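## Task

Find the yellow foam block sitting on a shelf in one of the storage bays and bring only it onto the desk. Every other object must stay where it was on its shelf, table or counter. The robot must not tip over or be left leaning, or the task fails. The block must rest on the desk by itself, not held there by the robot. Finish with the gripper open and the robot moved away from it.

## Robot and tools

ROBOT. A Hello Robot Stretch 3 with one arm. It has a two-wheel differential base (0.33 m long, 0.34 m wide), a vertical lift on a mast, a telescoping arm that reaches out to the robot's RIGHT side, a wrist with yaw, pitch and roll, a gripper, and a pan/tilt head. The base cannot slide sideways, so the gripper is moved forward or back by driving. Turning in place pivots about the point between the drive wheels, 0.05 m behind the front edge. With the arm pulled in and the wrist folded, the wrist pokes out up to 0.06 m on the right and a spin sweeps a 0.28 m radius circle. An unfolded, level wrist reaches beyond that circle. Objects can occasionally be nudged by an outside disturbance.

FRAMES. Base frame: origin on the floor midway between the drive wheels, x forward, y left, z up. hand_pose is reported in it, located where the closed fingertips meet; with all wrist joints at 0 its x axis points up, y back along the arm toward the mast, z toward the rear. Odometry frame is the base frame at the start; heading runs -3.142 to 3.142, positive to the left.

execute_actions takes "actions", a list run in order (empty list returns the current state and images). Each action may have "robot", "steps" (integer 1 to 450 control steps at 30 per second, default 1) and "until". {"steps": n} alone just waits. "robot" is one of: a command object; a list of up to 8 commands and {"pause_s": s} waits (s at most 15), run one after another; or {"stop": true}, which brakes everything and clears the queue.
A command may contain:
- "base": exactly one key. "translate_m": a relative distance in metres from where the base is when this command starts, forward positive, magnitude at most 1. "rotate_rad": a relative turn in radians, counter-clockwise (left) positive, magnitude at most 3.2.
- "joints": absolute targets by name, unnamed joints keep their goals: lift_m 0 to 1.1 (arm height); arm_m 0 to 0.52 (extension); wrist_yaw_rad -1.345 to 4.42 (0 along the arm, positive toward the front, 3.0 folded over the base); wrist_pitch_rad -1.57 to 0.451 (0 level, negative tips fingers down); wrist_roll_rad -2.911 to 2.911 (0 fingers side by side); gripper_m -0.089 to 0.179 (bigger is wider; the real gap is 0.007 m less when nearly shut, 0.025 m less wide open, zero below 0.007); head_pan_rad -3.953 to 1.73 (0 forward, positive left, -1.57 looks along the arm); head_tilt_rad -1.53 to 0.419 (negative looks down).
- "contact_limits": {"arm_m": effort %} 1 to 100, the effort at which that arm motion halts; lower is softer, too low halts immediately. It applies until the next arm_m command.
Motions in one command start together and keep running across later actions and while you think. A new command overrides at once; the rest of an older queue is discarded. Queued commands proceed only when the previous one ended "done" (or "off_target" for base and gripper); otherwise later ones are dropped. If any value is invalid or out of range the whole call is rejected and nothing runs.
"until" ends an action early. {"robot": {"status": "ended"}} fires when nothing reads "moving" and the queue is not "running" (or instantly if the command was refused). Fields can also be tested, e.g. {"robot": {"lift_m": [">", 0.3], "base_status": ["!=", "moving"]}}, with =, !=, <, <=, >, >= against printed values (three decimals; four for translate_m/rotate_rad). {"any": {"status": "ended"}} fires when any motion or the queue ends. Do not wait for a reading to equal a goal exactly.

SPEED. Fast driving (0.30 m/s, 1.9 rad/s) needs lift_m under 0.30, arm_m under 0.03 and wrist_yaw_rad over 2.54; otherwise 0.10 m/s and 0.63 rad/s.

GRIPPER. Close to a value under the object's width to grasp; smaller squeezes harder, but a stall guard then eases off and things may slip. Open at least 0.02 beyond the touching value to release. Neither the reading nor "done" proves a grasp; check images. Send a new value to re-squeeze.

SELF-COLLISION. Fold or unfold the wrist only with lift_m 0.32 to 0.95, wrist_pitch_rad -0.4 and roll near 0; once folded, lift may go to 0.25. With wrist_yaw_rad below -0.4, keep pitch at -0.5 or lower.

RESULTS. Each result is one moment plus an image from head_camera, nav_camera and wrist_camera. base_status shows progress (distance so far of goal); joint_goals, joint_status and measured_speeds per joint; refusals count, queue state (idle, running, done, dropped, stopped) and queue_left. Status words: moving, done, off_target (rested away from goal, may still push), contact_stop (arm or lift hit something and went slack), time_out, stopped, not_commanded, torque_fault (wrist servo off 10 s, limp, rejects goals). Lines starting "refused:", "dropped:" or "replaced:" explain problems, counting from 0. "robot.on_its_own" reports goals the robot changed itself, slack or disabled joints, motors straining at rest, and base lean of 3 degrees or more. lidar_m: 12 distances in 30-degree sectors starting straight ahead and going counter-clockwise, in a plane 0.17 m high (sees table legs, not tops); "-" means nothing. wrist_depth_mm and head_depth_mm: 7x7 grids of median depth in mm. base_tilt in degrees, forward/right positive. motor_effort in percent with peak in brackets; readings are offset and noisy.

zoom_image: "camera" (head_camera, nav_camera or wrist_camera) and "region" [x0, y0, x1, y1] in pixels of its latest image, top-left origin, at most 504 by 504.

finished_scene: "scene", the integer number of the current scene. First make sure every motion has ended, the gripper is open and clear of the object.

AVOID. Tipping: pushing against something rigid with the gripper above about 0.45 m, pushing again after a contact_stop, driving while gripping or hooking a fixed object, or snagging furniture (worst when reversing). If leaning, reverse the last move in small steps, pull the gripper free, and if still tipped lower lift_m to about 0.2. Also avoid drops, slams, knocking other items, hard pushes and wrist torque faults.

Each tool is called after "Call:" as name([rows], argument=value, ...), one row to a line, values as JSON.

## Session

Call:
execute_actions(actions=[])

Scene clock: 0.00 s.
robot.base_odometry: x=+0.000 y=+0.000 heading=+0.000 (m, m, rad; robot's odometry frame)
robot.turned_by_wheels: +0.000 (rad since the last result)
robot.turned_by_imu: +0.000 (rad since the last result)
robot.base_tilt: forward=-0.4 right=+1.5 (deg)
robot.lidar_m: 1.10 1.12 0.80 0.74 0.75 0.84 0.83 1.03 1.02 2.19 1.80 1.21
robot.head_depth_mm: 1097 1097 1098 1100 1100 1100 1100 / 1053 1065 1059 1057 1066 1054 1094 / 1061 1059 1059 1062 1061 1062 1070 / 1054 1056 1056 1050 1057 1055 1055 / 1045 1044 1044 1044 1044 1048 1045 / 1032 1037 1041 1037 1036 1038 1036 / 1028 1028 1030 1031 1029 1028 1032
robot.base_status: not_commanded
robot.joint_positions: lift_m=+0.432 arm_m=+0.003 wrist_yaw_rad=+3.007 wrist_pitch_rad=-0.555 wrist_roll_rad=-0.020 gripper_m=+0.037 head_pan_rad=-0.019 head_tilt_rad=-0.022
robot.joint_goals: lift_m=+0.432 arm_m=+0.003 wrist_yaw_rad=+3.007 wrist_pitch_rad=-0.555 wrist_roll_rad=-0.020 gripper_m=+0.037 head_pan_rad=-0.019 head_tilt_rad=-0.022
robot.joint_status: lift_m=not_commanded arm_m=not_commanded wrist_yaw_rad=not_commanded wrist_pitch_rad=not_commanded wrist_roll_rad=not_commanded gripper_m=not_commanded head_pan_rad=not_commanded head_tilt_rad=not_commanded
robot.measured_speeds: translate_m=+0.000 rotate_rad=+0.000 lift_m=+0.000 arm_m=+0.000 wrist_yaw_rad=+0.000 wrist_pitch_rad=+0.000 wrist_roll_rad=+0.000 head_pan_rad=+0.000 head_tilt_rad=+0.000
robot: refusals=0 queue=idle queue_left=0
robot.motor_effort: left_wheel=+0 right_wheel=-1 lift_m=+18 arm_m=-1 wrist_yaw_rad=+0 wrist_pitch_rad=+7 wrist_roll_rad=+1 gripper_m=+0 head_pan_rad=-1 head_tilt_rad=+3 (%)
robot.hand_pose: x=+0.0063 y=+0.0556 z=+0.4149 quat_wxyz=(+0.238, +0.685, +0.150, +0.672) (m; robot's base frame)
robot.wrist_depth_mm: 630 - 700 726 761 807 855 / 679 713 761 797 854 903 943 / 756 776 846 878 938 - - / 798 833 845 857 851 845 858 / 706 711 - 712 720 710 703 / 603 611 - 594 627 607 609 / 537 550 - - 529 538 541
pictures: head_camera (sideways: a quarter turn clockwise sets it upright), nav_camera (sideways: a quarter turn counterclockwise sets it upright), wrist_camera
Images, in order (width x height): head_camera 896x504, nav_camera 672x504, wrist_camera 644x364.

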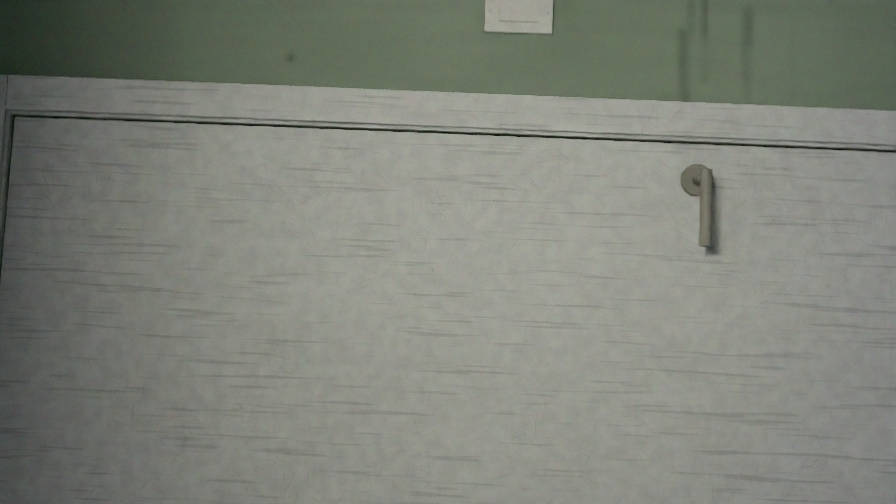

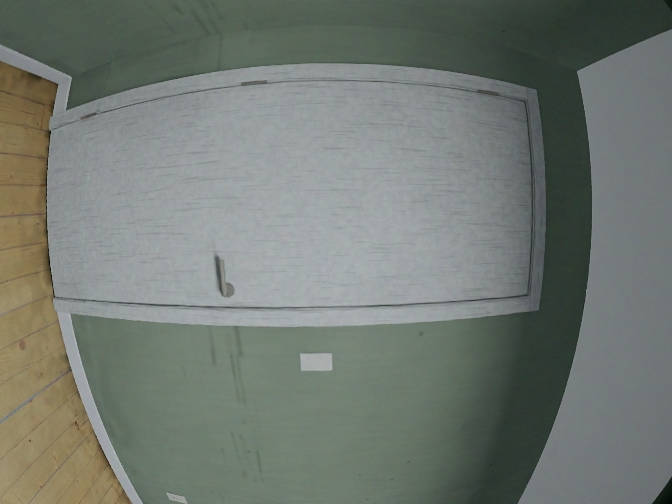

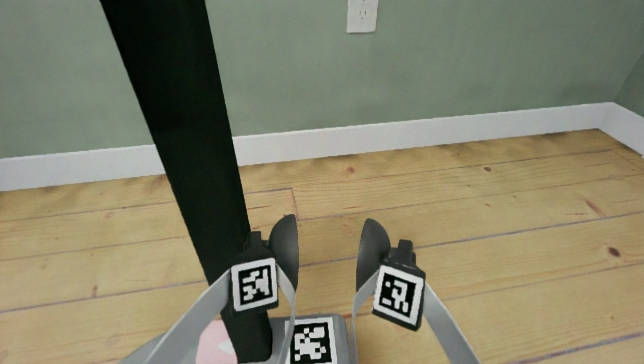

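Call:
execute_actions([
  {"robot":{"joints":{"head_pan_rad":-1.5,"head_tilt_rad":-0.5,"lift_m":0.25}},"steps":450,"until":{"robot":{"status":"ended"}}},
])

Call:
execute_actions([
  {"robot":{"joints":{"head_pan_rad":-2.8}},"steps":450,"until":{"robot":{"status":"ended"}}},
])

Scene clock: 7.40 s.
robot.base_odometry: x=+0.000 y=+0.000 heading=+0.000 (m, m, rad; robot's odometry frame)
robot.turned_by_wheels: +0.000 (rad since the last result)
robot.turned_by_imu: -0.001 (rad since the last result)
robot.base_tilt: forward=-0.4 right=+1.5 (deg)
robot.lidar_m: 1.10 1.12 0.80 0.74 0.75 0.84 0.83 1.03 1.02 2.19 1.79 1.21
robot.head_depth_mm: 3393 3634 3881 2587 2094 1645 1335 / 3433 3671 3934 2894 2075 1627 1330 / 3440 3722 3725 2870 2068 1617 1325 / 3440 3742 3977 2864 2061 1629 1326 / 3469 3567 3899 2840 2065 1605 1327 / 3470 3611 2878 2576 2059 1608 1325 / 2945 2792 2999 2739 2046 1603 1318
robot.base_status: not_commanded
robot.joint_positions: lift_m=+0.250 arm_m=+0.003 wrist_yaw_rad=+3.007 wrist_pitch_rad=-0.555 wrist_roll_rad=-0.020 gripper_m=+0.037 head_pan_rad=-1.493 head_tilt_rad=-0.494
robot.joint_goals: lift_m=+0.250 arm_m=+0.003 wrist_yaw_rad=+3.007 wrist_pitch_rad=-0.555 wrist_roll_rad=-0.020 gripper_m=+0.037 head_pan_rad=-1.500 head_tilt_rad=-0.500
robot.joint_status: lift_m=done arm_m=not_commanded wrist_yaw_rad=not_commanded wrist_pitch_rad=not_commanded wrist_roll_rad=not_commanded gripper_m=not_commanded head_pan_rad=done head_tilt_rad=done
robot.measured_speeds: translate_m=+0.000 rotate_rad=+0.000 lift_m=+0.000 arm_m=+0.000 wrist_yaw_rad=+0.000 wrist_pitch_rad=+0.000 wrist_roll_rad=+0.000 head_pan_rad=+0.000 head_tilt_rad=+0.000
robot: refusals=0 queue=done queue_left=0
robot.motor_effort: left_wheel=-1(1) right_wheel=-1(1) lift_m=+17(19) arm_m=-1(1) wrist_yaw_rad=+0(0) wrist_pitch_rad=+7(7) wrist_roll_rad=+0(0) gripper_m=+0(0) head_pan_rad=-4(47) head_tilt_rad=-2(26) (%)
robot.hand_pose: x=+0.0063 y=+0.0556 z=+0.2333 quat_wxyz=(+0.238, +0.685, +0.150, +0.672) (m; robot's base frame)
robot.wrist_depth_mm: 631 - 692 728 759 805 850 / 689 713 760 794 824 865 890 / 705 705 713 704 715 711 710 / 567 567 576 570 571 574 573 / 476 504 - 514 487 482 483 / - - - - 424 409 411 / - - - - 353 364 363
pictures: head_camera (sideways: a quarter turn clockwise sets it upright), nav_camera (sideways: a quarter turn counterclockwise sets it upright), wrist_camera
Images, in order (width x height): head_camera 896x504, nav_camera 672x504, wrist_camera 644x364.

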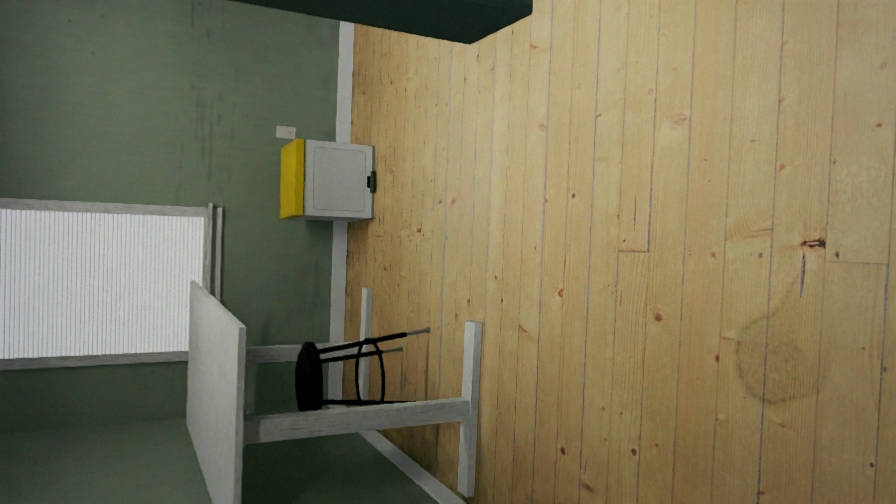

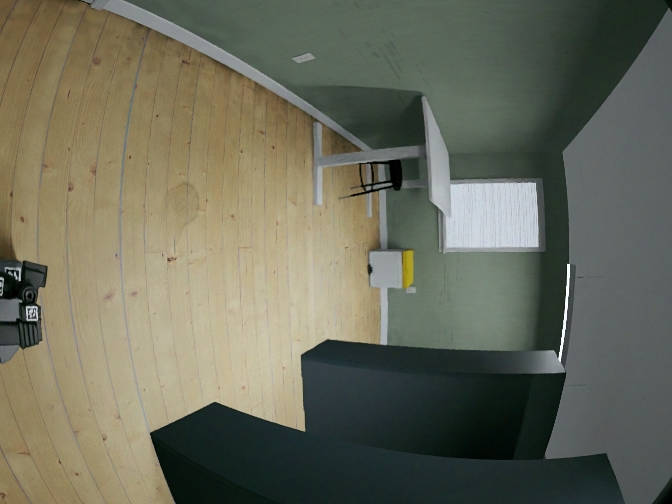

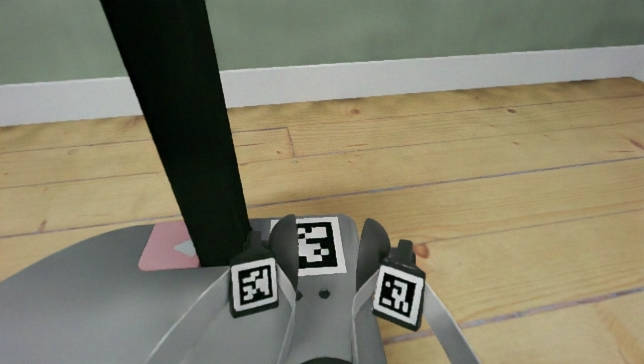

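Scene clock: 8.60 s.
robot.base_odometry: x=+0.000 y=+0.000 heading=+0.000 (m, m, rad; robot's odometry frame)
robot.turned_by_wheels: +0.000 (rad since the last result)
robot.turned_by_imu: +0.000 (rad since the last result)
robot.base_tilt: forward=-0.5 right=+1.5 (deg)
robot.lidar_m: 1.10 1.12 0.80 0.74 0.76 0.84 0.83 1.03 1.02 2.19 1.80 1.20
robot.head_depth_mm: 2163 2330 2502 2687 2104 1624 1340 / 2227 2394 2602 2728 2069 1627 1334 / 2248 2467 2691 2816 2075 1620 1331 / 1766 1908 2129 2370 2066 1619 1326 / 1357 1454 1570 1696 1842 1603 1321 / 1104 1167 1240 1323 1416 1464 1323 / 933 986 1031 1085 1169 1291 1313
robot.base_status: not_commanded
robot.joint_positions: lift_m=+0.250 arm_m=+0.003 wrist_yaw_rad=+3.007 wrist_pitch_rad=-0.555 wrist_roll_rad=-0.020 gripper_m=+0.037 head_pan_rad=-2.793 head_tilt_rad=-0.494
robot.joint_goals: lift_m=+0.250 arm_m=+0.003 wrist_yaw_rad=+3.007 wrist_pitch_rad=-0.555 wrist_roll_rad=-0.020 gripper_m=+0.037 head_pan_rad=-2.800 head_tilt_rad=-0.500
robot.joint_status: lift_m=done arm_m=not_commanded wrist_yaw_rad=not_commanded wrist_pitch_rad=not_commanded wrist_roll_rad=not_commanded gripper_m=not_commanded head_pan_rad=done head_tilt_rad=done
robot.measured_speeds: translate_m=+0.000 rotate_rad=+0.000 lift_m=+0.000 arm_m=+0.000 wrist_yaw_rad=+0.000 wrist_pitch_rad=+0.000 wrist_roll_rad=+0.000 head_pan_rad=+0.000 head_tilt_rad=+0.000
robot: refusals=0 queue=done queue_left=0
robot.motor_effort: left_wheel=-1(1) right_wheel=-1(1) lift_m=+17(17) arm_m=-1(1) wrist_yaw_rad=+0(0) wrist_pitch_rad=+7(8) wrist_roll_rad=+1(0) gripper_m=+0(0) head_pan_rad=-4(48) head_tilt_rad=-3(2) (%)
robot.hand_pose: x=+0.0063 y=+0.0556 z=+0.2333 quat_wxyz=(+0.238, +0.685, +0.150, +0.672) (m; robot's base frame)
robot.wrist_depth_mm: 631 - 690 732 759 807 851 / 675 702 754 785 832 865 912 / 697 711 705 715 706 716 713 / 568 569 573 573 568 571 574 / 478 510 - 513 488 480 483 / - - - - 423 414 411 / - - - - 350 361 363
pictures: head_camera (sideways: a quarter turn clockwise sets it upright), nav_camera (sideways: a quarter turn counterclockwise sets it upright), wrist_camera
Images, in order (width x height): head_camera 896x504, nav_camera 672x504, wrist_camera 644x364.

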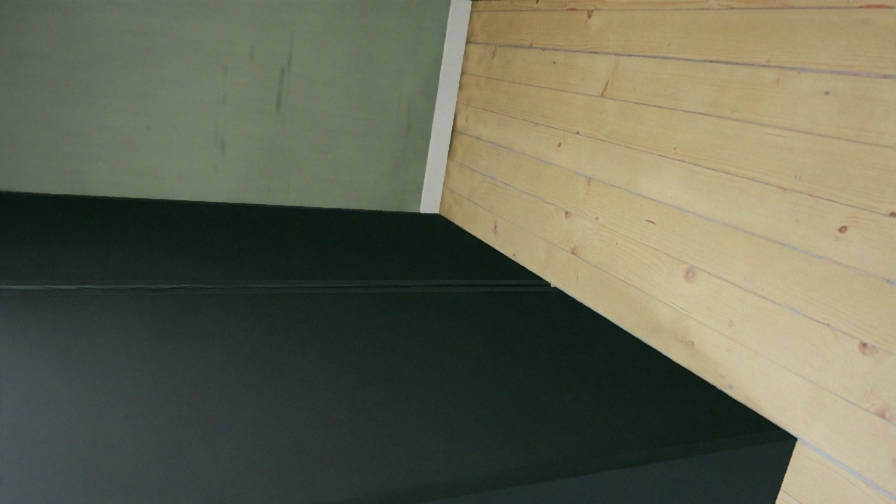

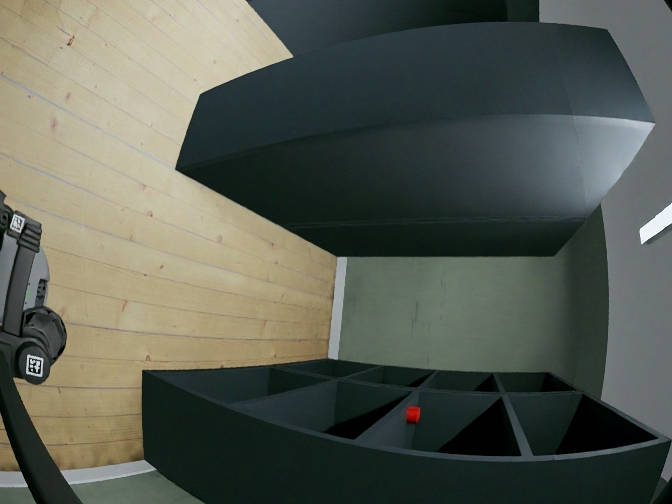

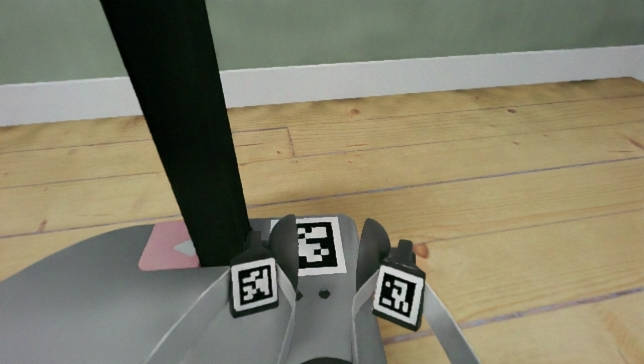

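Call:
execute_actions([
  {"robot":[{"base":{"rotate_rad":-2.75},"joints":{"head_pan_rad":-1.1,"head_tilt_rad":-0.4}},{"base":{"translate_m":0.95}},{"base":{"rotate_rad":-0.29}}],"steps":450,"until":{"robot":{"status":"ended"}}},
])

Scene clock: 35.97 s.
robot.base_odometry: x=-0.878 y=-0.363 heading=-3.040 (m, m, rad; robot's odometry frame)
robot.turned_by_wheels: -3.040 (rad since the last result)
robot.turned_by_imu: -3.051 (rad since the last result)
robot.base_tilt: forward=-0.4 right=+1.5 (deg)
robot.lidar_m: 1.30 0.50 0.37 0.36 0.37 2.10 2.00 1.43 1.06 0.56 1.05 0.94
robot.head_depth_mm: 623 889 944 852 630 1051 843 / 634 940 999 846 662 1051 835 / 645 998 1061 839 1217 1042 841 / 654 1059 1133 833 1269 1046 915 / 665 1088 1163 774 1301 1040 1256 / 677 967 1025 883 1164 1040 1277 / 791 863 907 918 1016 1074 1208
robot.base_status: done (rotate_rad -0.2899 of -0.2900)
robot.joint_positions: lift_m=+0.250 arm_m=+0.003 wrist_yaw_rad=+3.007 wrist_pitch_rad=-0.555 wrist_roll_rad=-0.020 gripper_m=+0.037 head_pan_rad=-1.107 head_tilt_rad=-0.408
robot.joint_goals: lift_m=+0.250 arm_m=+0.003 wrist_yaw_rad=+3.007 wrist_pitch_rad=-0.555 wrist_roll_rad=-0.020 gripper_m=+0.037 head_pan_rad=-1.100 head_tilt_rad=-0.400
robot.joint_status: lift_m=done arm_m=not_commanded wrist_yaw_rad=not_commanded wrist_pitch_rad=not_commanded wrist_roll_rad=not_commanded gripper_m=not_commanded head_pan_rad=done head_tilt_rad=done
robot.measured_speeds: translate_m=+0.000 rotate_rad=+0.000 lift_m=+0.000 arm_m=+0.000 wrist_yaw_rad=+0.000 wrist_pitch_rad=+0.000 wrist_roll_rad=+0.000 head_pan_rad=+0.000 head_tilt_rad=+0.000
robot: refusals=0 queue=done queue_left=0
robot.motor_effort: left_wheel=+2(10) right_wheel=-2(10) lift_m=+17(17) arm_m=-1(1) wrist_yaw_rad=+1(0) wrist_pitch_rad=+7(8) wrist_roll_rad=+0(0) gripper_m=+0(1) head_pan_rad=+4(49) head_tilt_rad=+4(15) (%)
robot.hand_pose: x=+0.0063 y=+0.0555 z=+0.2332 quat_wxyz=(+0.238, +0.685, +0.150, +0.672) (m; robot's base frame)
robot.wrist_depth_mm: - - 361 366 373 378 386 / 923 948 399 407 413 422 429 / 704 707 443 449 458 471 482 / 564 572 505 511 524 536 533 / 480 510 - 511 489 481 484 / - - - - 426 416 414 / - - - - 353 362 360
pictures: head_camera (sideways: a quarter turn clockwise sets it upright), nav_camera (sideways: a quarter turn counterclockwise sets it upright), wrist_camera
Images, in order (width x height): head_camera 896x504, nav_camera 672x504, wrist_camera 644x364.

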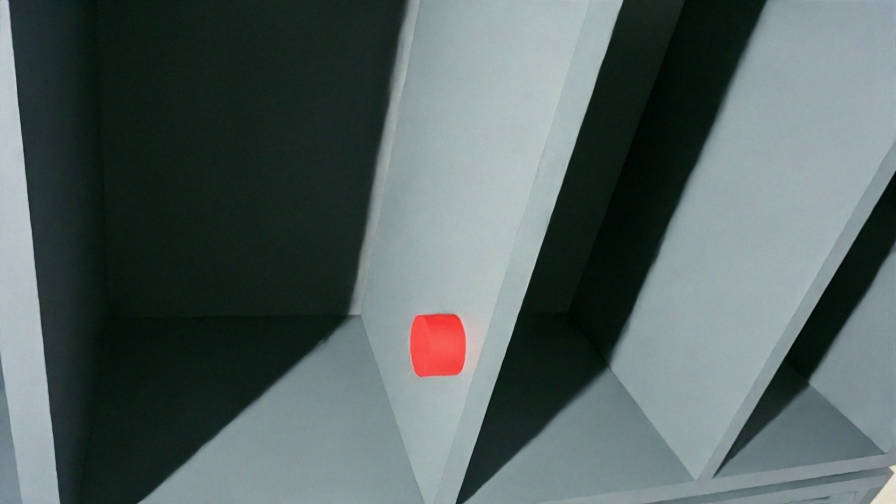

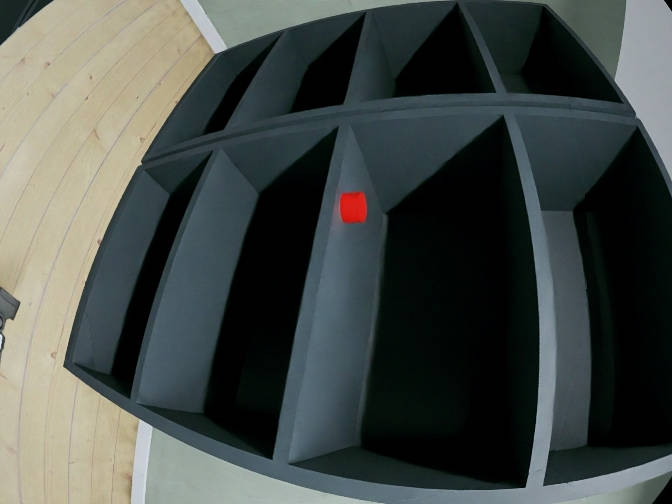

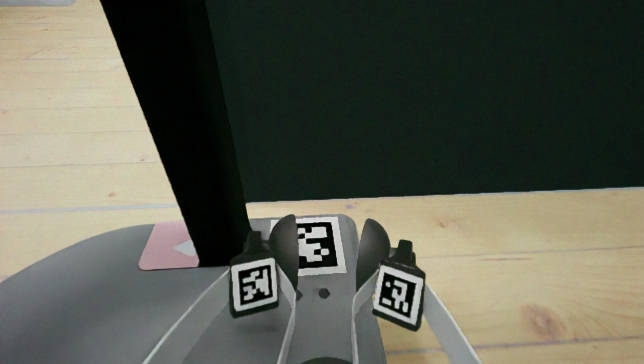

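Call:
execute_actions([
  {"robot":[{"base":{"translate_m":-0.5}},{"base":{"rotate_rad":1.571}},{"base":{"translate_m":0.65}},{"base":{"translate_m":0.62}},{"base":{"rotate_rad":-1.571},"joints":{"head_pan_rad":-0.6}}],"steps":450,"until":{"robot":{"status":"ended"}}},
  {"steps":200,"until":{"robot":{"status":"ended"}}},
])

Scene clock: 59.77 s.
robot.base_odometry: x=-0.251 y=-1.575 heading=-3.040 (m, m, rad; robot's odometry frame)
robot.turned_by_wheels: +0.000 (rad since the last result)
robot.turned_by_imu: -0.003 (rad since the last result)
robot.base_tilt: forward=-0.5 right=+1.5 (deg)
robot.lidar_m: 1.72 0.66 0.61 2.02 1.60 1.32 1.52 1.59 2.17 1.86 0.59 1.30
robot.head_depth_mm: 547 1051 526 554 599 667 770 / 637 1191 1232 846 1223 979 746 / 764 1340 1398 842 1394 1048 1230 / 959 1301 1363 1051 1376 1120 1335 / 1116 1220 1288 1411 1438 1596 1386 / 1115 1224 1332 1768 2008 1690 1412 / 1840 1967 2104 2251 2295 1739 1406
robot.base_status: done (rotate_rad -1.5709 of -1.5710)
robot.joint_positions: lift_m=+0.250 arm_m=+0.003 wrist_yaw_rad=+3.007 wrist_pitch_rad=-0.556 wrist_roll_rad=-0.020 gripper_m=+0.037 head_pan_rad=-0.607 head_tilt_rad=-0.408
robot.joint_goals: lift_m=+0.250 arm_m=+0.003 wrist_yaw_rad=+3.007 wrist_pitch_rad=-0.556 wrist_roll_rad=-0.020 gripper_m=+0.037 head_pan_rad=-0.600 head_tilt_rad=-0.400
robot.joint_status: lift_m=done arm_m=not_commanded wrist_yaw_rad=not_commanded wrist_pitch_rad=not_commanded wrist_roll_rad=not_commanded gripper_m=not_commanded head_pan_rad=done head_tilt_rad=done
robot.measured_speeds: translate_m=+0.000 rotate_rad=+0.000 lift_m=+0.000 arm_m=+0.000 wrist_yaw_rad=+0.000 wrist_pitch_rad=+0.000 wrist_roll_rad=+0.000 head_pan_rad=+0.000 head_tilt_rad=+0.000
robot: refusals=0 queue=done queue_left=0
robot.motor_effort: left_wheel=+1(9) right_wheel=-3(10) lift_m=+16(17) arm_m=-1(2) wrist_yaw_rad=+0(0) wrist_pitch_rad=+8(7) wrist_roll_rad=+0(0) gripper_m=+0(0) head_pan_rad=+4(38) head_tilt_rad=+4(6) (%)
robot.hand_pose: x=+0.0063 y=+0.0555 z=+0.2332 quat_wxyz=(+0.238, +0.685, +0.150, +0.672) (m; robot's base frame)
robot.wrist_depth_mm: - - - - - 593 501 / 918 932 940 942 886 589 559 / 714 710 705 714 704 637 622 / 568 568 572 574 570 573 579 / 478 507 - 514 487 484 481 / - - - - 423 415 414 / - - - - 353 360 361
pictures: head_camera (sideways: a quarter turn clockwise sets it upright), nav_camera (sideways: a quarter turn counterclockwise sets it upright), wrist_camera
Images, in order (width x height): head_camera 896x504, nav_camera 672x504, wrist_camera 644x364.

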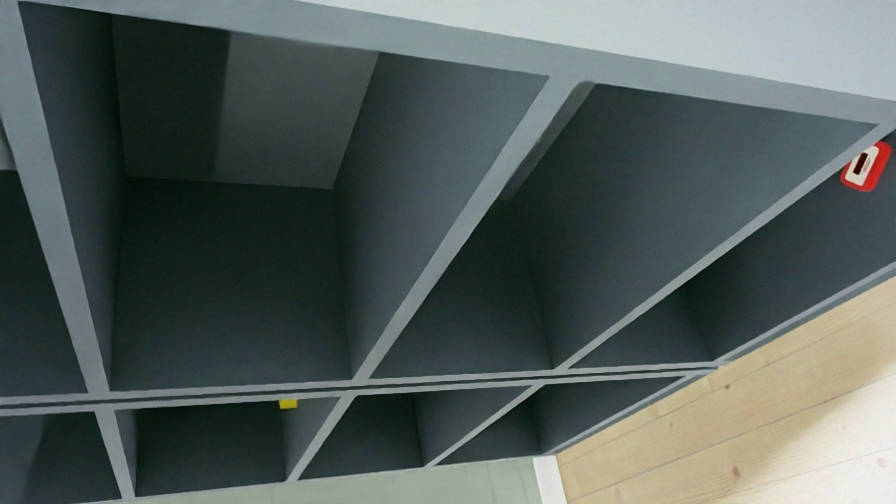

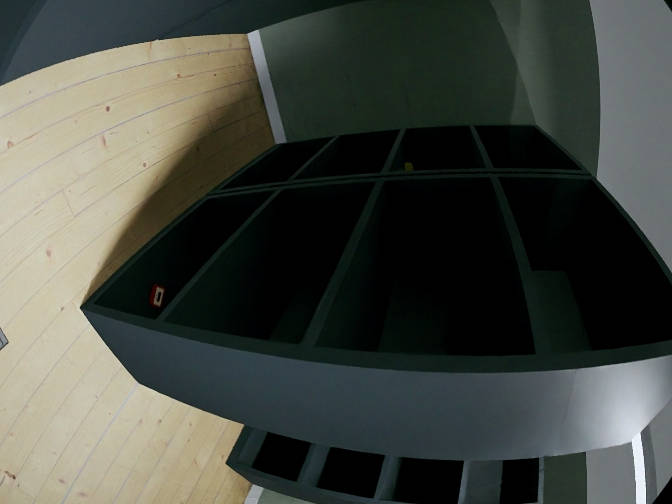

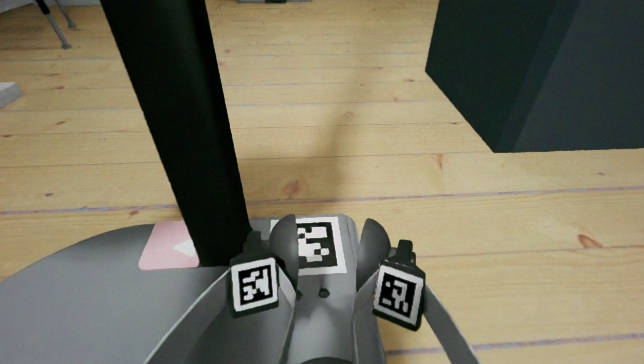

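Call:
execute_actions([
  {"robot":[{"base":{"rotate_rad":0.09}},{"base":{"translate_m":1.0},"joints":{"head_pan_rad":-1.3,"head_tilt_rad":-0.6}},{"base":{"rotate_rad":-0.09}},{"base":{"translate_m":0.2},"joints":{"lift_m":0.85,"wrist_pitch_rad":-0.4}},{"joints":{"wrist_yaw_rad":1.0}}],"steps":450,"until":{"robot":{"status":"ended"}}},
  {"steps":200,"until":{"robot":{"status":"ended"}}},
])

Scene clock: 87.80 s.
robot.base_odometry: x=-1.432 y=-1.786 heading=-3.040 (m, m, rad; robot's odometry frame)
robot.turned_by_wheels: +0.000 (rad since the last result)
robot.turned_by_imu: -0.003 (rad since the last result)
robot.base_tilt: forward=-0.5 right=+1.4 (deg)
robot.lidar_m: 1.06 0.51 0.38 0.36 0.38 0.53 2.71 0.95 1.04 0.56 0.57 1.10
robot.head_depth_mm: 477 757 774 597 1091 879 1127 / 446 485 533 593 984 879 1153 / 454 498 560 624 710 817 1102 / 886 973 812 1210 1079 901 - / 918 1013 809 1259 1080 954 1184 / 957 1062 804 1291 1076 1325 1211 / 990 1092 804 1340 1077 1352 1246
robot.base_status: done (translate_m +0.2000 of +0.2000)
robot.joint_positions: lift_m=+0.850 arm_m=+0.003 wrist_yaw_rad=+1.002 wrist_pitch_rad=-0.419 wrist_roll_rad=-0.020 gripper_m=+0.037 head_pan_rad=-1.293 head_tilt_rad=-0.593
robot.joint_goals: lift_m=+0.850 arm_m=+0.003 wrist_yaw_rad=+1.000 wrist_pitch_rad=-0.400 wrist_roll_rad=-0.020 gripper_m=+0.037 head_pan_rad=-1.300 head_tilt_rad=-0.600
robot.joint_status: lift_m=done arm_m=not_commanded wrist_yaw_rad=done wrist_pitch_rad=done wrist_roll_rad=not_commanded gripper_m=not_commanded head_pan_rad=done head_tilt_rad=done
robot.measured_speeds: translate_m=+0.000 rotate_rad=+0.000 lift_m=+0.000 arm_m=+0.000 wrist_yaw_rad=+0.000 wrist_pitch_rad=+0.000 wrist_roll_rad=+0.000 head_pan_rad=+0.000 head_tilt_rad=+0.000
robot: refusals=0 queue=done queue_left=0
robot.motor_effort: left_wheel=+2(9) right_wheel=-3(7) lift_m=+21(20) arm_m=-2(2) wrist_yaw_rad=-1(0) wrist_pitch_rad=+12(13) wrist_roll_rad=+0(0) gripper_m=+0(0) head_pan_rad=-4(43) head_tilt_rad=-1(18) (%)
robot.hand_pose: x=+0.1675 y=-0.2685 z=+0.8622 quat_wxyz=(+0.683, +0.459, -0.529, +0.207) (m; robot's base frame)
robot.wrist_depth_mm: 701 785 876 944 - 739 572 / 742 837 935 - - 782 626 / 794 879 - - - 808 647 / 841 948 - 926 845 812 293 / 914 - - - 682 675 315 / 989 - - - 577 551 342 / - - - - 911 434 328
pictures: head_camera (sideways: a quarter turn clockwise sets it upright), nav_camera (sideways: a quarter turn counterclockwise sets it upright), wrist_camera
Images, in order (width x height): head_camera 896x504, nav_camera 672x504, wrist_camera 644x364.

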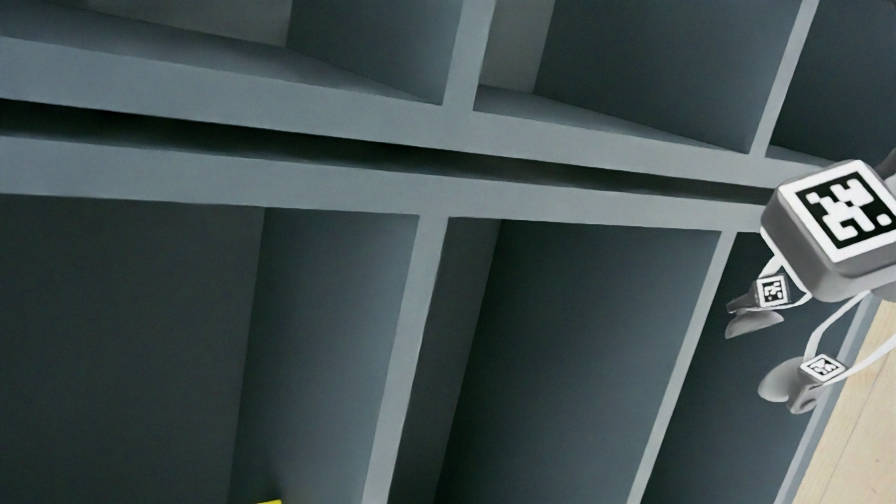

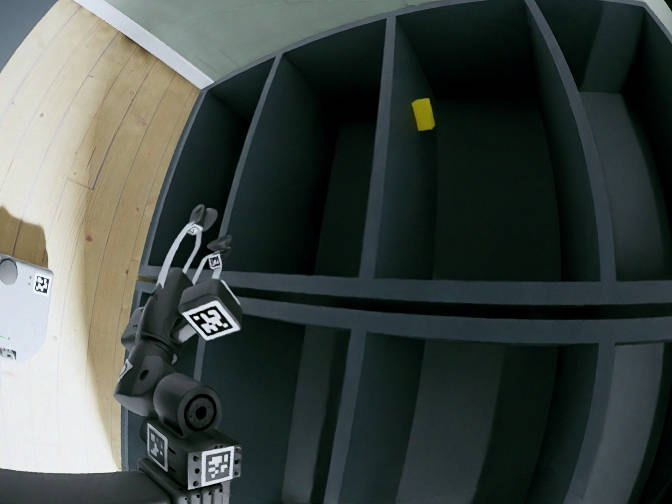

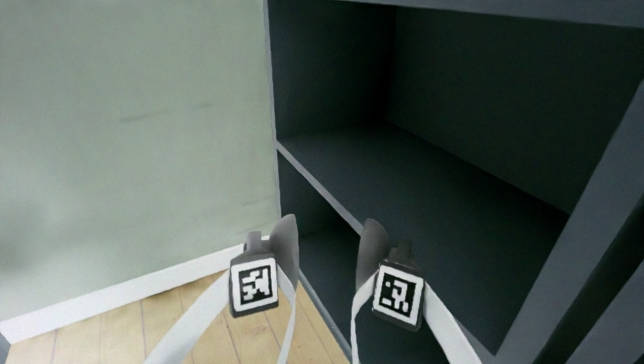

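Call:
execute_actions([
  {"robot":[{"base":{"translate_m":0.5},"joints":{"lift_m":0.97,"wrist_pitch_rad":-0.1,"gripper_m":0.15,"head_pan_rad":-1.57,"wrist_roll_rad":0}},{"joints":{"wrist_yaw_rad":0}}],"steps":450,"until":{"robot":{"status":"ended"}}},
])

Scene clock: 103.80 s.
robot.base_odometry: x=-1.929 y=-1.837 heading=-3.040 (m, m, rad; robot's odometry frame)
robot.turned_by_wheels: +0.000 (rad since the last result)
robot.turned_by_imu: -0.002 (rad since the last result)
robot.base_tilt: forward=-0.4 right=+1.5 (deg)
robot.lidar_m: 0.57 0.50 0.37 0.36 0.37 0.53 2.83 1.39 0.65 1.01 0.76 0.58
robot.head_depth_mm: 812 893 826 598 1089 - - / 821 900 819 622 - - - / 829 910 813 621 - - - / 835 919 814 650 1115 898 1175 / 844 929 764 635 1079 923 1178 / 853 937 735 1178 1080 925 1170 / 863 950 806 1138 1073 922 1171
robot.base_status: done (translate_m +0.5000 of +0.5000)
robot.joint_positions: lift_m=+0.970 arm_m=+0.003 wrist_yaw_rad=+0.002 wrist_pitch_rad=-0.121 wrist_roll_rad=-0.004 gripper_m=+0.150 head_pan_rad=-1.563 head_tilt_rad=-0.593
robot.joint_goals: lift_m=+0.970 arm_m=+0.003 wrist_yaw_rad=+0.000 wrist_pitch_rad=-0.100 wrist_roll_rad=+0.000 gripper_m=+0.150 head_pan_rad=-1.570 head_tilt_rad=-0.600
robot.joint_status: lift_m=done arm_m=not_commanded wrist_yaw_rad=done wrist_pitch_rad=done wrist_roll_rad=done gripper_m=done head_pan_rad=done head_tilt_rad=done
robot.measured_speeds: translate_m=+0.000 rotate_rad=+0.000 lift_m=+0.000 arm_m=+0.000 wrist_yaw_rad=+0.000 wrist_pitch_rad=+0.000 wrist_roll_rad=+0.000 head_pan_rad=+0.000 head_tilt_rad=+0.000
robot: refusals=0 queue=done queue_left=0
robot.motor_effort: left_wheel=+1(6) right_wheel=-4(4) lift_m=+21(21) arm_m=-2(1) wrist_yaw_rad=-2(1) wrist_pitch_rad=+13(13) wrist_roll_rad=+2(2) gripper_m=+0(80) head_pan_rad=-4(27) head_tilt_rad=-3(4) (%)
robot.hand_pose: x=-0.0209 y=-0.3991 z=+1.0536 quat_wxyz=(+0.708, +0.044, -0.704, -0.042) (m; robot's base frame)
robot.wrist_depth_mm: 574 706 705 695 678 594 381 / 578 742 728 717 710 592 375 / 586 762 762 745 735 580 378 / 526 498 509 564 575 518 371 / 361 364 347 351 353 361 336 / 585 - 861 847 829 - 334 / 561 761 797 807 819 601 348
pictures: head_camera (sideways: a quarter turn clockwise sets it upright), nav_camera (sideways: a quarter turn counterclockwise sets it upright), wrist_camera
Images, in order (width x height): head_camera 896x504, nav_camera 672x504, wrist_camera 644x364.

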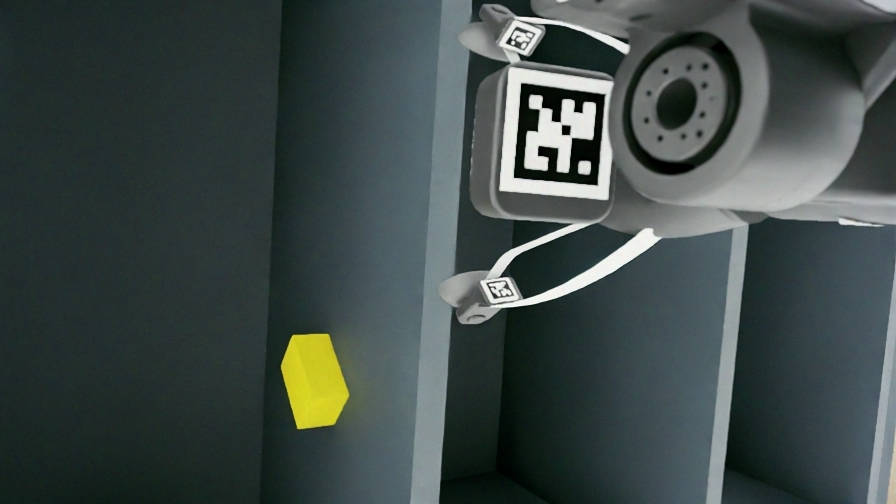

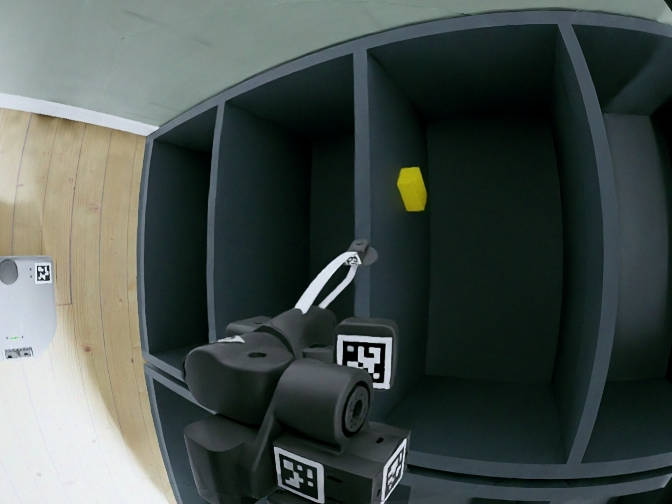

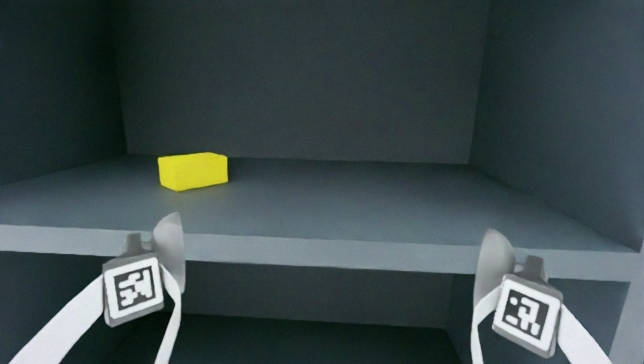

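Call:
execute_actions([
  {"robot":{"base":{"translate_m":0.185},"joints":{"arm_m":0.18,"gripper_m":0.17}},"steps":450,"until":{"robot":{"status":"ended"}}},
])

Scene clock: 113.67 s.
robot.base_odometry: x=-2.114 y=-1.856 heading=-3.040 (m, m, rad; robot's odometry frame)
robot.turned_by_wheels: +0.000 (rad since the last result)
robot.turned_by_imu: -0.001 (rad since the last result)
robot.base_tilt: forward=-0.5 right=+1.5 (deg)
robot.lidar_m: 0.38 0.40 0.36 0.35 0.37 0.51 1.48 0.78 0.76 1.02 0.53 0.39
robot.head_depth_mm: 816 898 943 - 1018 881 1180 / 823 905 938 - 1052 908 1182 / 831 913 932 - 1019 903 1173 / 839 922 741 649 1083 900 1179 / 846 931 810 647 1077 926 1171 / 852 929 805 965 1041 921 1144 / 728 750 733 727 823 888 983
robot.base_status: done (translate_m +0.1850 of +0.1850)
robot.joint_positions: lift_m=+0.970 arm_m=+0.180 wrist_yaw_rad=+0.001 wrist_pitch_rad=-0.121 wrist_roll_rad=-0.004 gripper_m=+0.170 head_pan_rad=-1.563 head_tilt_rad=-0.593
robot.joint_goals: lift_m=+0.970 arm_m=+0.180 wrist_yaw_rad=+0.000 wrist_pitch_rad=-0.100 wrist_roll_rad=+0.000 gripper_m=+0.170 head_pan_rad=-1.570 head_tilt_rad=-0.600
robot.joint_status: lift_m=done arm_m=done wrist_yaw_rad=done wrist_pitch_rad=done wrist_roll_rad=done gripper_m=done head_pan_rad=done head_tilt_rad=done
robot.measured_speeds: translate_m=+0.000 rotate_rad=+0.000 lift_m=+0.000 arm_m=+0.000 wrist_yaw_rad=+0.000 wrist_pitch_rad=+0.000 wrist_roll_rad=+0.000 head_pan_rad=+0.000 head_tilt_rad=+0.000
robot: refusals=0 queue=done queue_left=0
robot.motor_effort: left_wheel=+2(6) right_wheel=-2(4) lift_m=+21(21) arm_m=+3(4) wrist_yaw_rad=+0(1) wrist_pitch_rad=+13(13) wrist_roll_rad=+2(2) gripper_m=+0(74) head_pan_rad=-4(4) head_tilt_rad=-4(3) (%)
robot.hand_pose: x=-0.0212 y=-0.5761 z=+1.0536 quat_wxyz=(+0.707, +0.044, -0.704, -0.043) (m; robot's base frame)
robot.wrist_depth_mm: 378 533 546 532 525 517 510 / 380 535 567 560 550 534 528 / 380 545 587 578 568 562 553 / 383 484 549 559 569 580 538 / 334 359 321 328 352 355 359 / 258 247 249 251 253 256 258 / 184 193 195 196 197 198 206
pictures: head_camera (sideways: a quarter turn clockwise sets it upright), nav_camera (sideways: a quarter turn counterclockwise sets it upright), wrist_camera
Images, in order (width x height): head_camera 896x504, nav_camera 672x504, wrist_camera 644x364.

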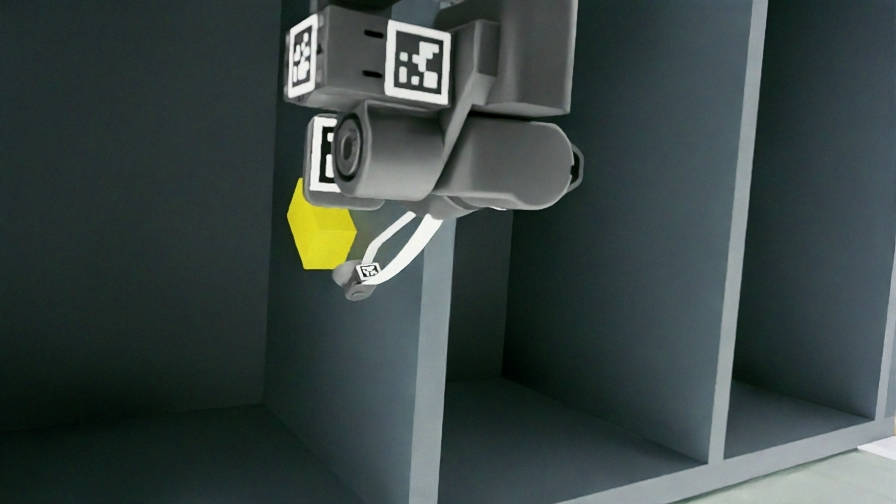

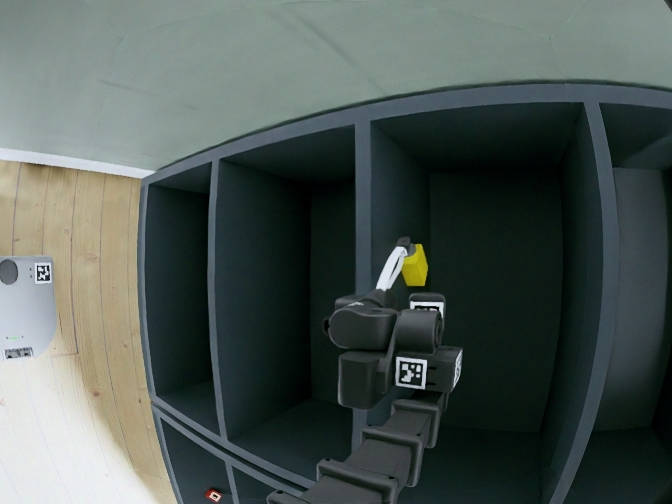

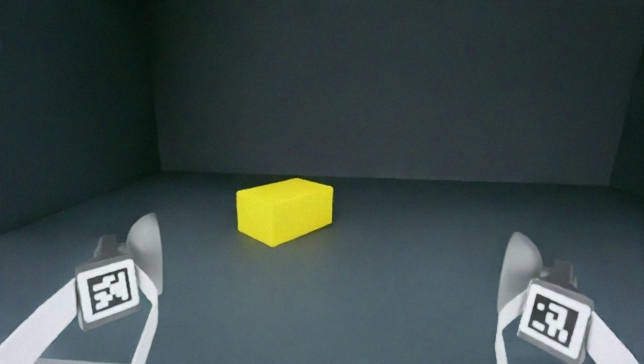

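Call:
execute_actions([
  {"robot":{"base":{"translate_m":-0.07},"joints":{"arm_m":0.25,"wrist_yaw_rad":0.45,"lift_m":0.94}},"steps":450,"until":{"robot":{"status":"ended"}}},
])

Scene clock: 127.80 s.
robot.base_odometry: x=-2.044 y=-1.849 heading=-3.040 (m, m, rad; robot's odometry frame)
robot.turned_by_wheels: +0.000 (rad since the last result)
robot.turned_by_imu: -0.001 (rad since the last result)
robot.base_tilt: forward=-0.5 right=+1.5 (deg)
robot.lidar_m: 0.45 0.47 0.37 0.35 0.37 0.51 2.94 1.42 0.72 1.01 0.63 0.47
robot.head_depth_mm: 812 893 946 - 1090 879 1183 / 823 905 941 - 1087 902 1180 / 828 913 933 - 1085 900 1181 / 840 926 871 1190 1083 902 1173 / 846 929 739 1176 1071 927 1170 / 853 939 806 1178 1072 922 1172 / 846 908 802 884 986 921 1114
robot.base_status: done (translate_m -0.0700 of -0.0700)
robot.joint_positions: lift_m=+0.940 arm_m=+0.250 wrist_yaw_rad=+0.448 wrist_pitch_rad=-0.121 wrist_roll_rad=-0.004 gripper_m=+0.170 head_pan_rad=-1.563 head_tilt_rad=-0.593
robot.joint_goals: lift_m=+0.940 arm_m=+0.250 wrist_yaw_rad=+0.450 wrist_pitch_rad=-0.100 wrist_roll_rad=+0.000 gripper_m=+0.170 head_pan_rad=-1.570 head_tilt_rad=-0.600
robot.joint_status: lift_m=done arm_m=done wrist_yaw_rad=done wrist_pitch_rad=done wrist_roll_rad=done gripper_m=done head_pan_rad=done head_tilt_rad=done
robot.measured_speeds: translate_m=+0.000 rotate_rad=+0.000 lift_m=+0.000 arm_m=+0.000 wrist_yaw_rad=+0.000 wrist_pitch_rad=+0.000 wrist_roll_rad=+0.000 head_pan_rad=+0.000 head_tilt_rad=+0.000
robot: refusals=0 queue=done queue_left=0
robot.motor_effort: left_wheel=+1(3) right_wheel=-2(5) lift_m=+16(20) arm_m=+3(2) wrist_yaw_rad=+1(2) wrist_pitch_rad=+13(13) wrist_roll_rad=+1(2) gripper_m=-1(0) head_pan_rad=-4(4) head_tilt_rad=-3(2) (%)
robot.hand_pose: x=+0.0875 y=-0.6213 z=+1.0240 quat_wxyz=(+0.699, +0.199, -0.677, +0.115) (m; robot's base frame)
robot.wrist_depth_mm: 293 355 468 550 473 425 382 / 299 364 482 572 496 436 387 / 305 372 494 588 513 448 402 / 311 366 432 394 277 443 404 / 265 287 270 270 258 282 283 / 216 195 197 198 199 201 204 / 330 167 154 155 157 157 163
pictures: head_camera (sideways: a quarter turn clockwise sets it upright), nav_camera (sideways: a quarter turn counterclockwise sets it upright), wrist_camera
Images, in order (width x height): head_camera 896x504, nav_camera 672x504, wrist_camera 644x364.

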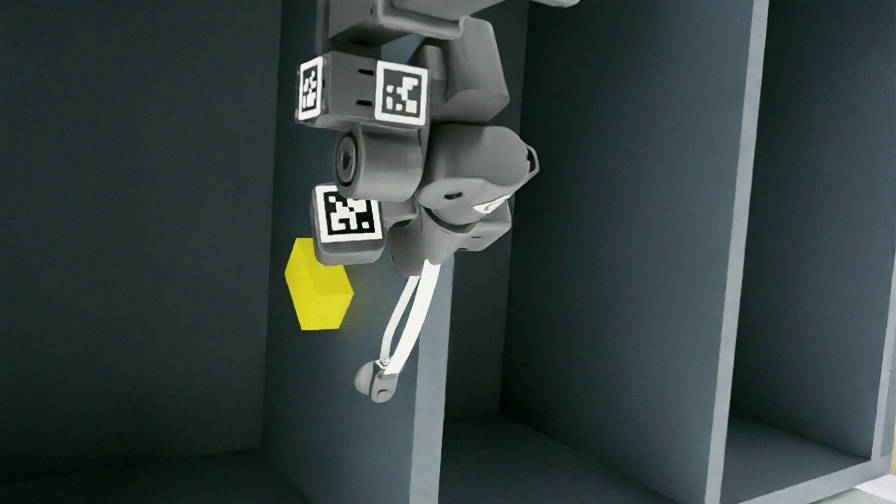

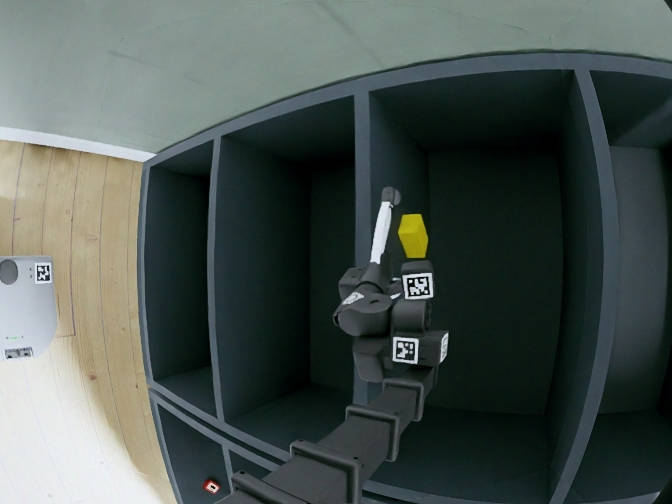

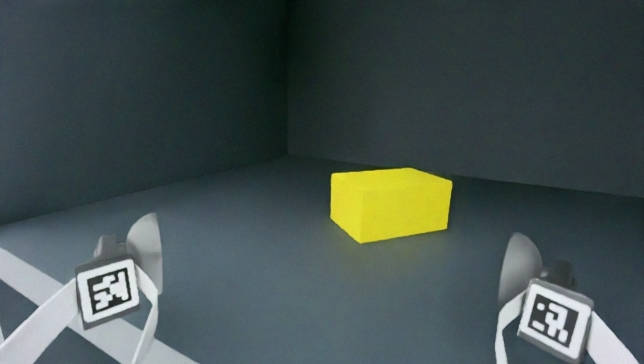

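Call:
execute_actions([
  {"robot":{"base":{"translate_m":0.02},"joints":{"arm_m":0.375,"lift_m":0.927}},"steps":450,"until":{"robot":{"status":"ended"}}},
])

Scene clock: 146.37 s.
robot.base_odometry: x=-2.064 y=-1.851 heading=-3.040 (m, m, rad; robot's odometry frame)
robot.turned_by_wheels: +0.000 (rad since the last result)
robot.turned_by_imu: -0.009 (rad since the last result)
robot.base_tilt: forward=-0.5 right=+1.5 (deg)
robot.lidar_m: 0.43 0.45 0.37 0.35 0.37 0.51 1.44 0.79 0.72 1.02 0.61 0.45
robot.head_depth_mm: 815 897 947 1132 1084 879 1179 / 822 906 - 1147 1082 898 1179 / 829 915 - 1166 1080 900 1177 / 836 922 732 645 1075 900 1173 / 845 927 803 644 1078 922 1172 / 852 937 800 1141 1070 918 1166 / 832 890 796 853 972 912 1089
robot.base_status: done (translate_m +0.0200 of +0.0200)
robot.joint_positions: lift_m=+0.930 arm_m=+0.375 wrist_yaw_rad=+0.451 wrist_pitch_rad=-0.093 wrist_roll_rad=-0.006 gripper_m=+0.170 head_pan_rad=-1.564 head_tilt_rad=-0.596
robot.joint_goals: lift_m=+0.930 arm_m=+0.375 wrist_yaw_rad=+0.450 wrist_pitch_rad=-0.100 wrist_roll_rad=+0.000 gripper_m=+0.170 head_pan_rad=-1.570 head_tilt_rad=-0.600
robot.joint_status: lift_m=contact_stop arm_m=done wrist_yaw_rad=done wrist_pitch_rad=done wrist_roll_rad=done gripper_m=done head_pan_rad=done head_tilt_rad=done
robot.measured_speeds: translate_m=+0.000 rotate_rad=+0.000 lift_m=+0.001 arm_m=+0.000 wrist_yaw_rad=+0.000 wrist_pitch_rad=+0.000 wrist_roll_rad=+0.000 head_pan_rad=+0.000 head_tilt_rad=+0.000
robot: refusals=0 queue=dropped queue_left=0
robot.on_its_own: lift_m is slack since a contact_stop, until your next command for it
robot.motor_effort: left_wheel=+0(9) right_wheel=-1(21) lift_m=+18(18) arm_m=+3(20) wrist_yaw_rad=-1(6) wrist_pitch_rad=-4(37) wrist_roll_rad=+2(4) gripper_m=+0(1) head_pan_rad=-3(4) head_tilt_rad=-2(3) (%)
robot.hand_pose: x=+0.0888 y=-0.7473 z=+1.0205 quat_wxyz=(+0.698, +0.190, -0.679, +0.126) (m; robot's base frame)
robot.wrist_depth_mm: 282 341 451 423 369 329 295 / 286 348 461 438 383 336 302 / 293 354 475 447 392 346 308 / 297 353 443 443 394 354 316 / 262 286 251 158 164 286 287 / 199 191 191 140 161 199 201 / 140 147 149 143 152 153 159
pictures: head_camera (sideways: a quarter turn clockwise sets it upright), nav_camera (sideways: a quarter turn counterclockwise sets it upright), wrist_camera
Images, in order (width x height): head_camera 896x504, nav_camera 672x504, wrist_camera 644x364.

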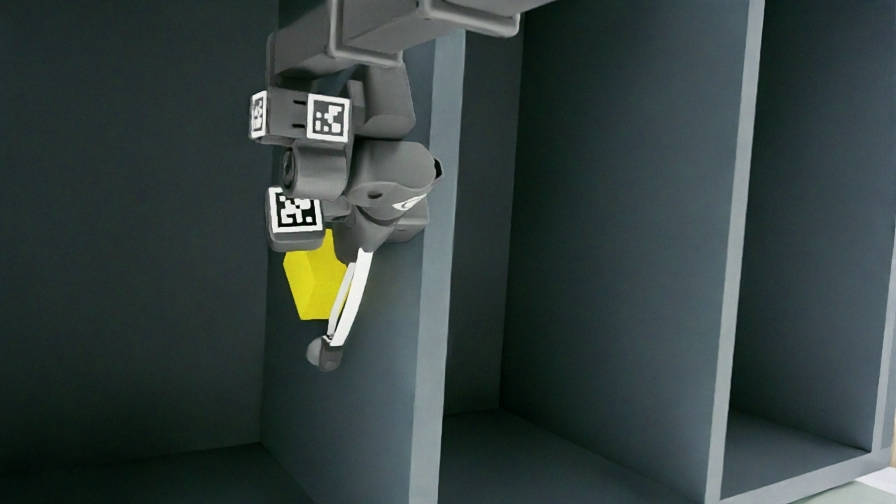

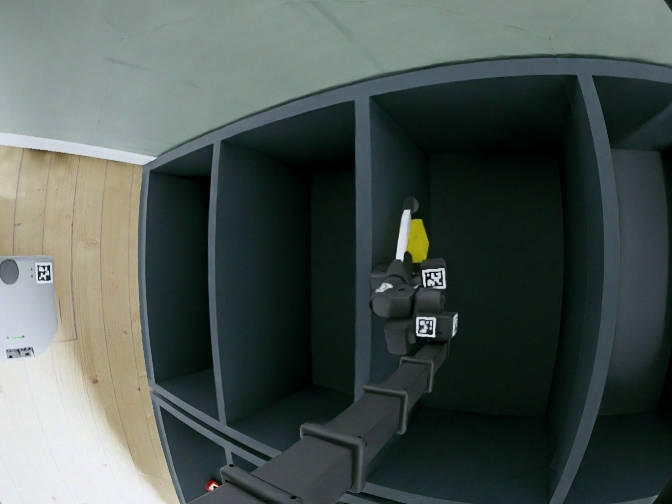

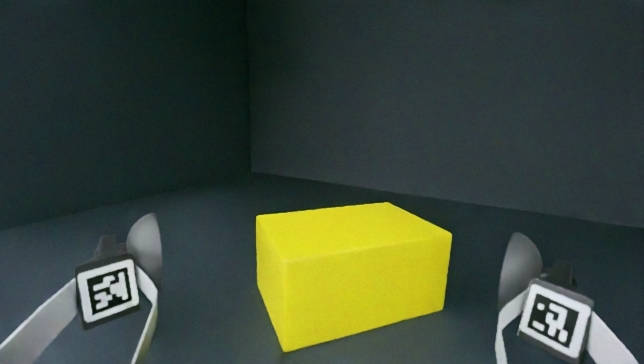

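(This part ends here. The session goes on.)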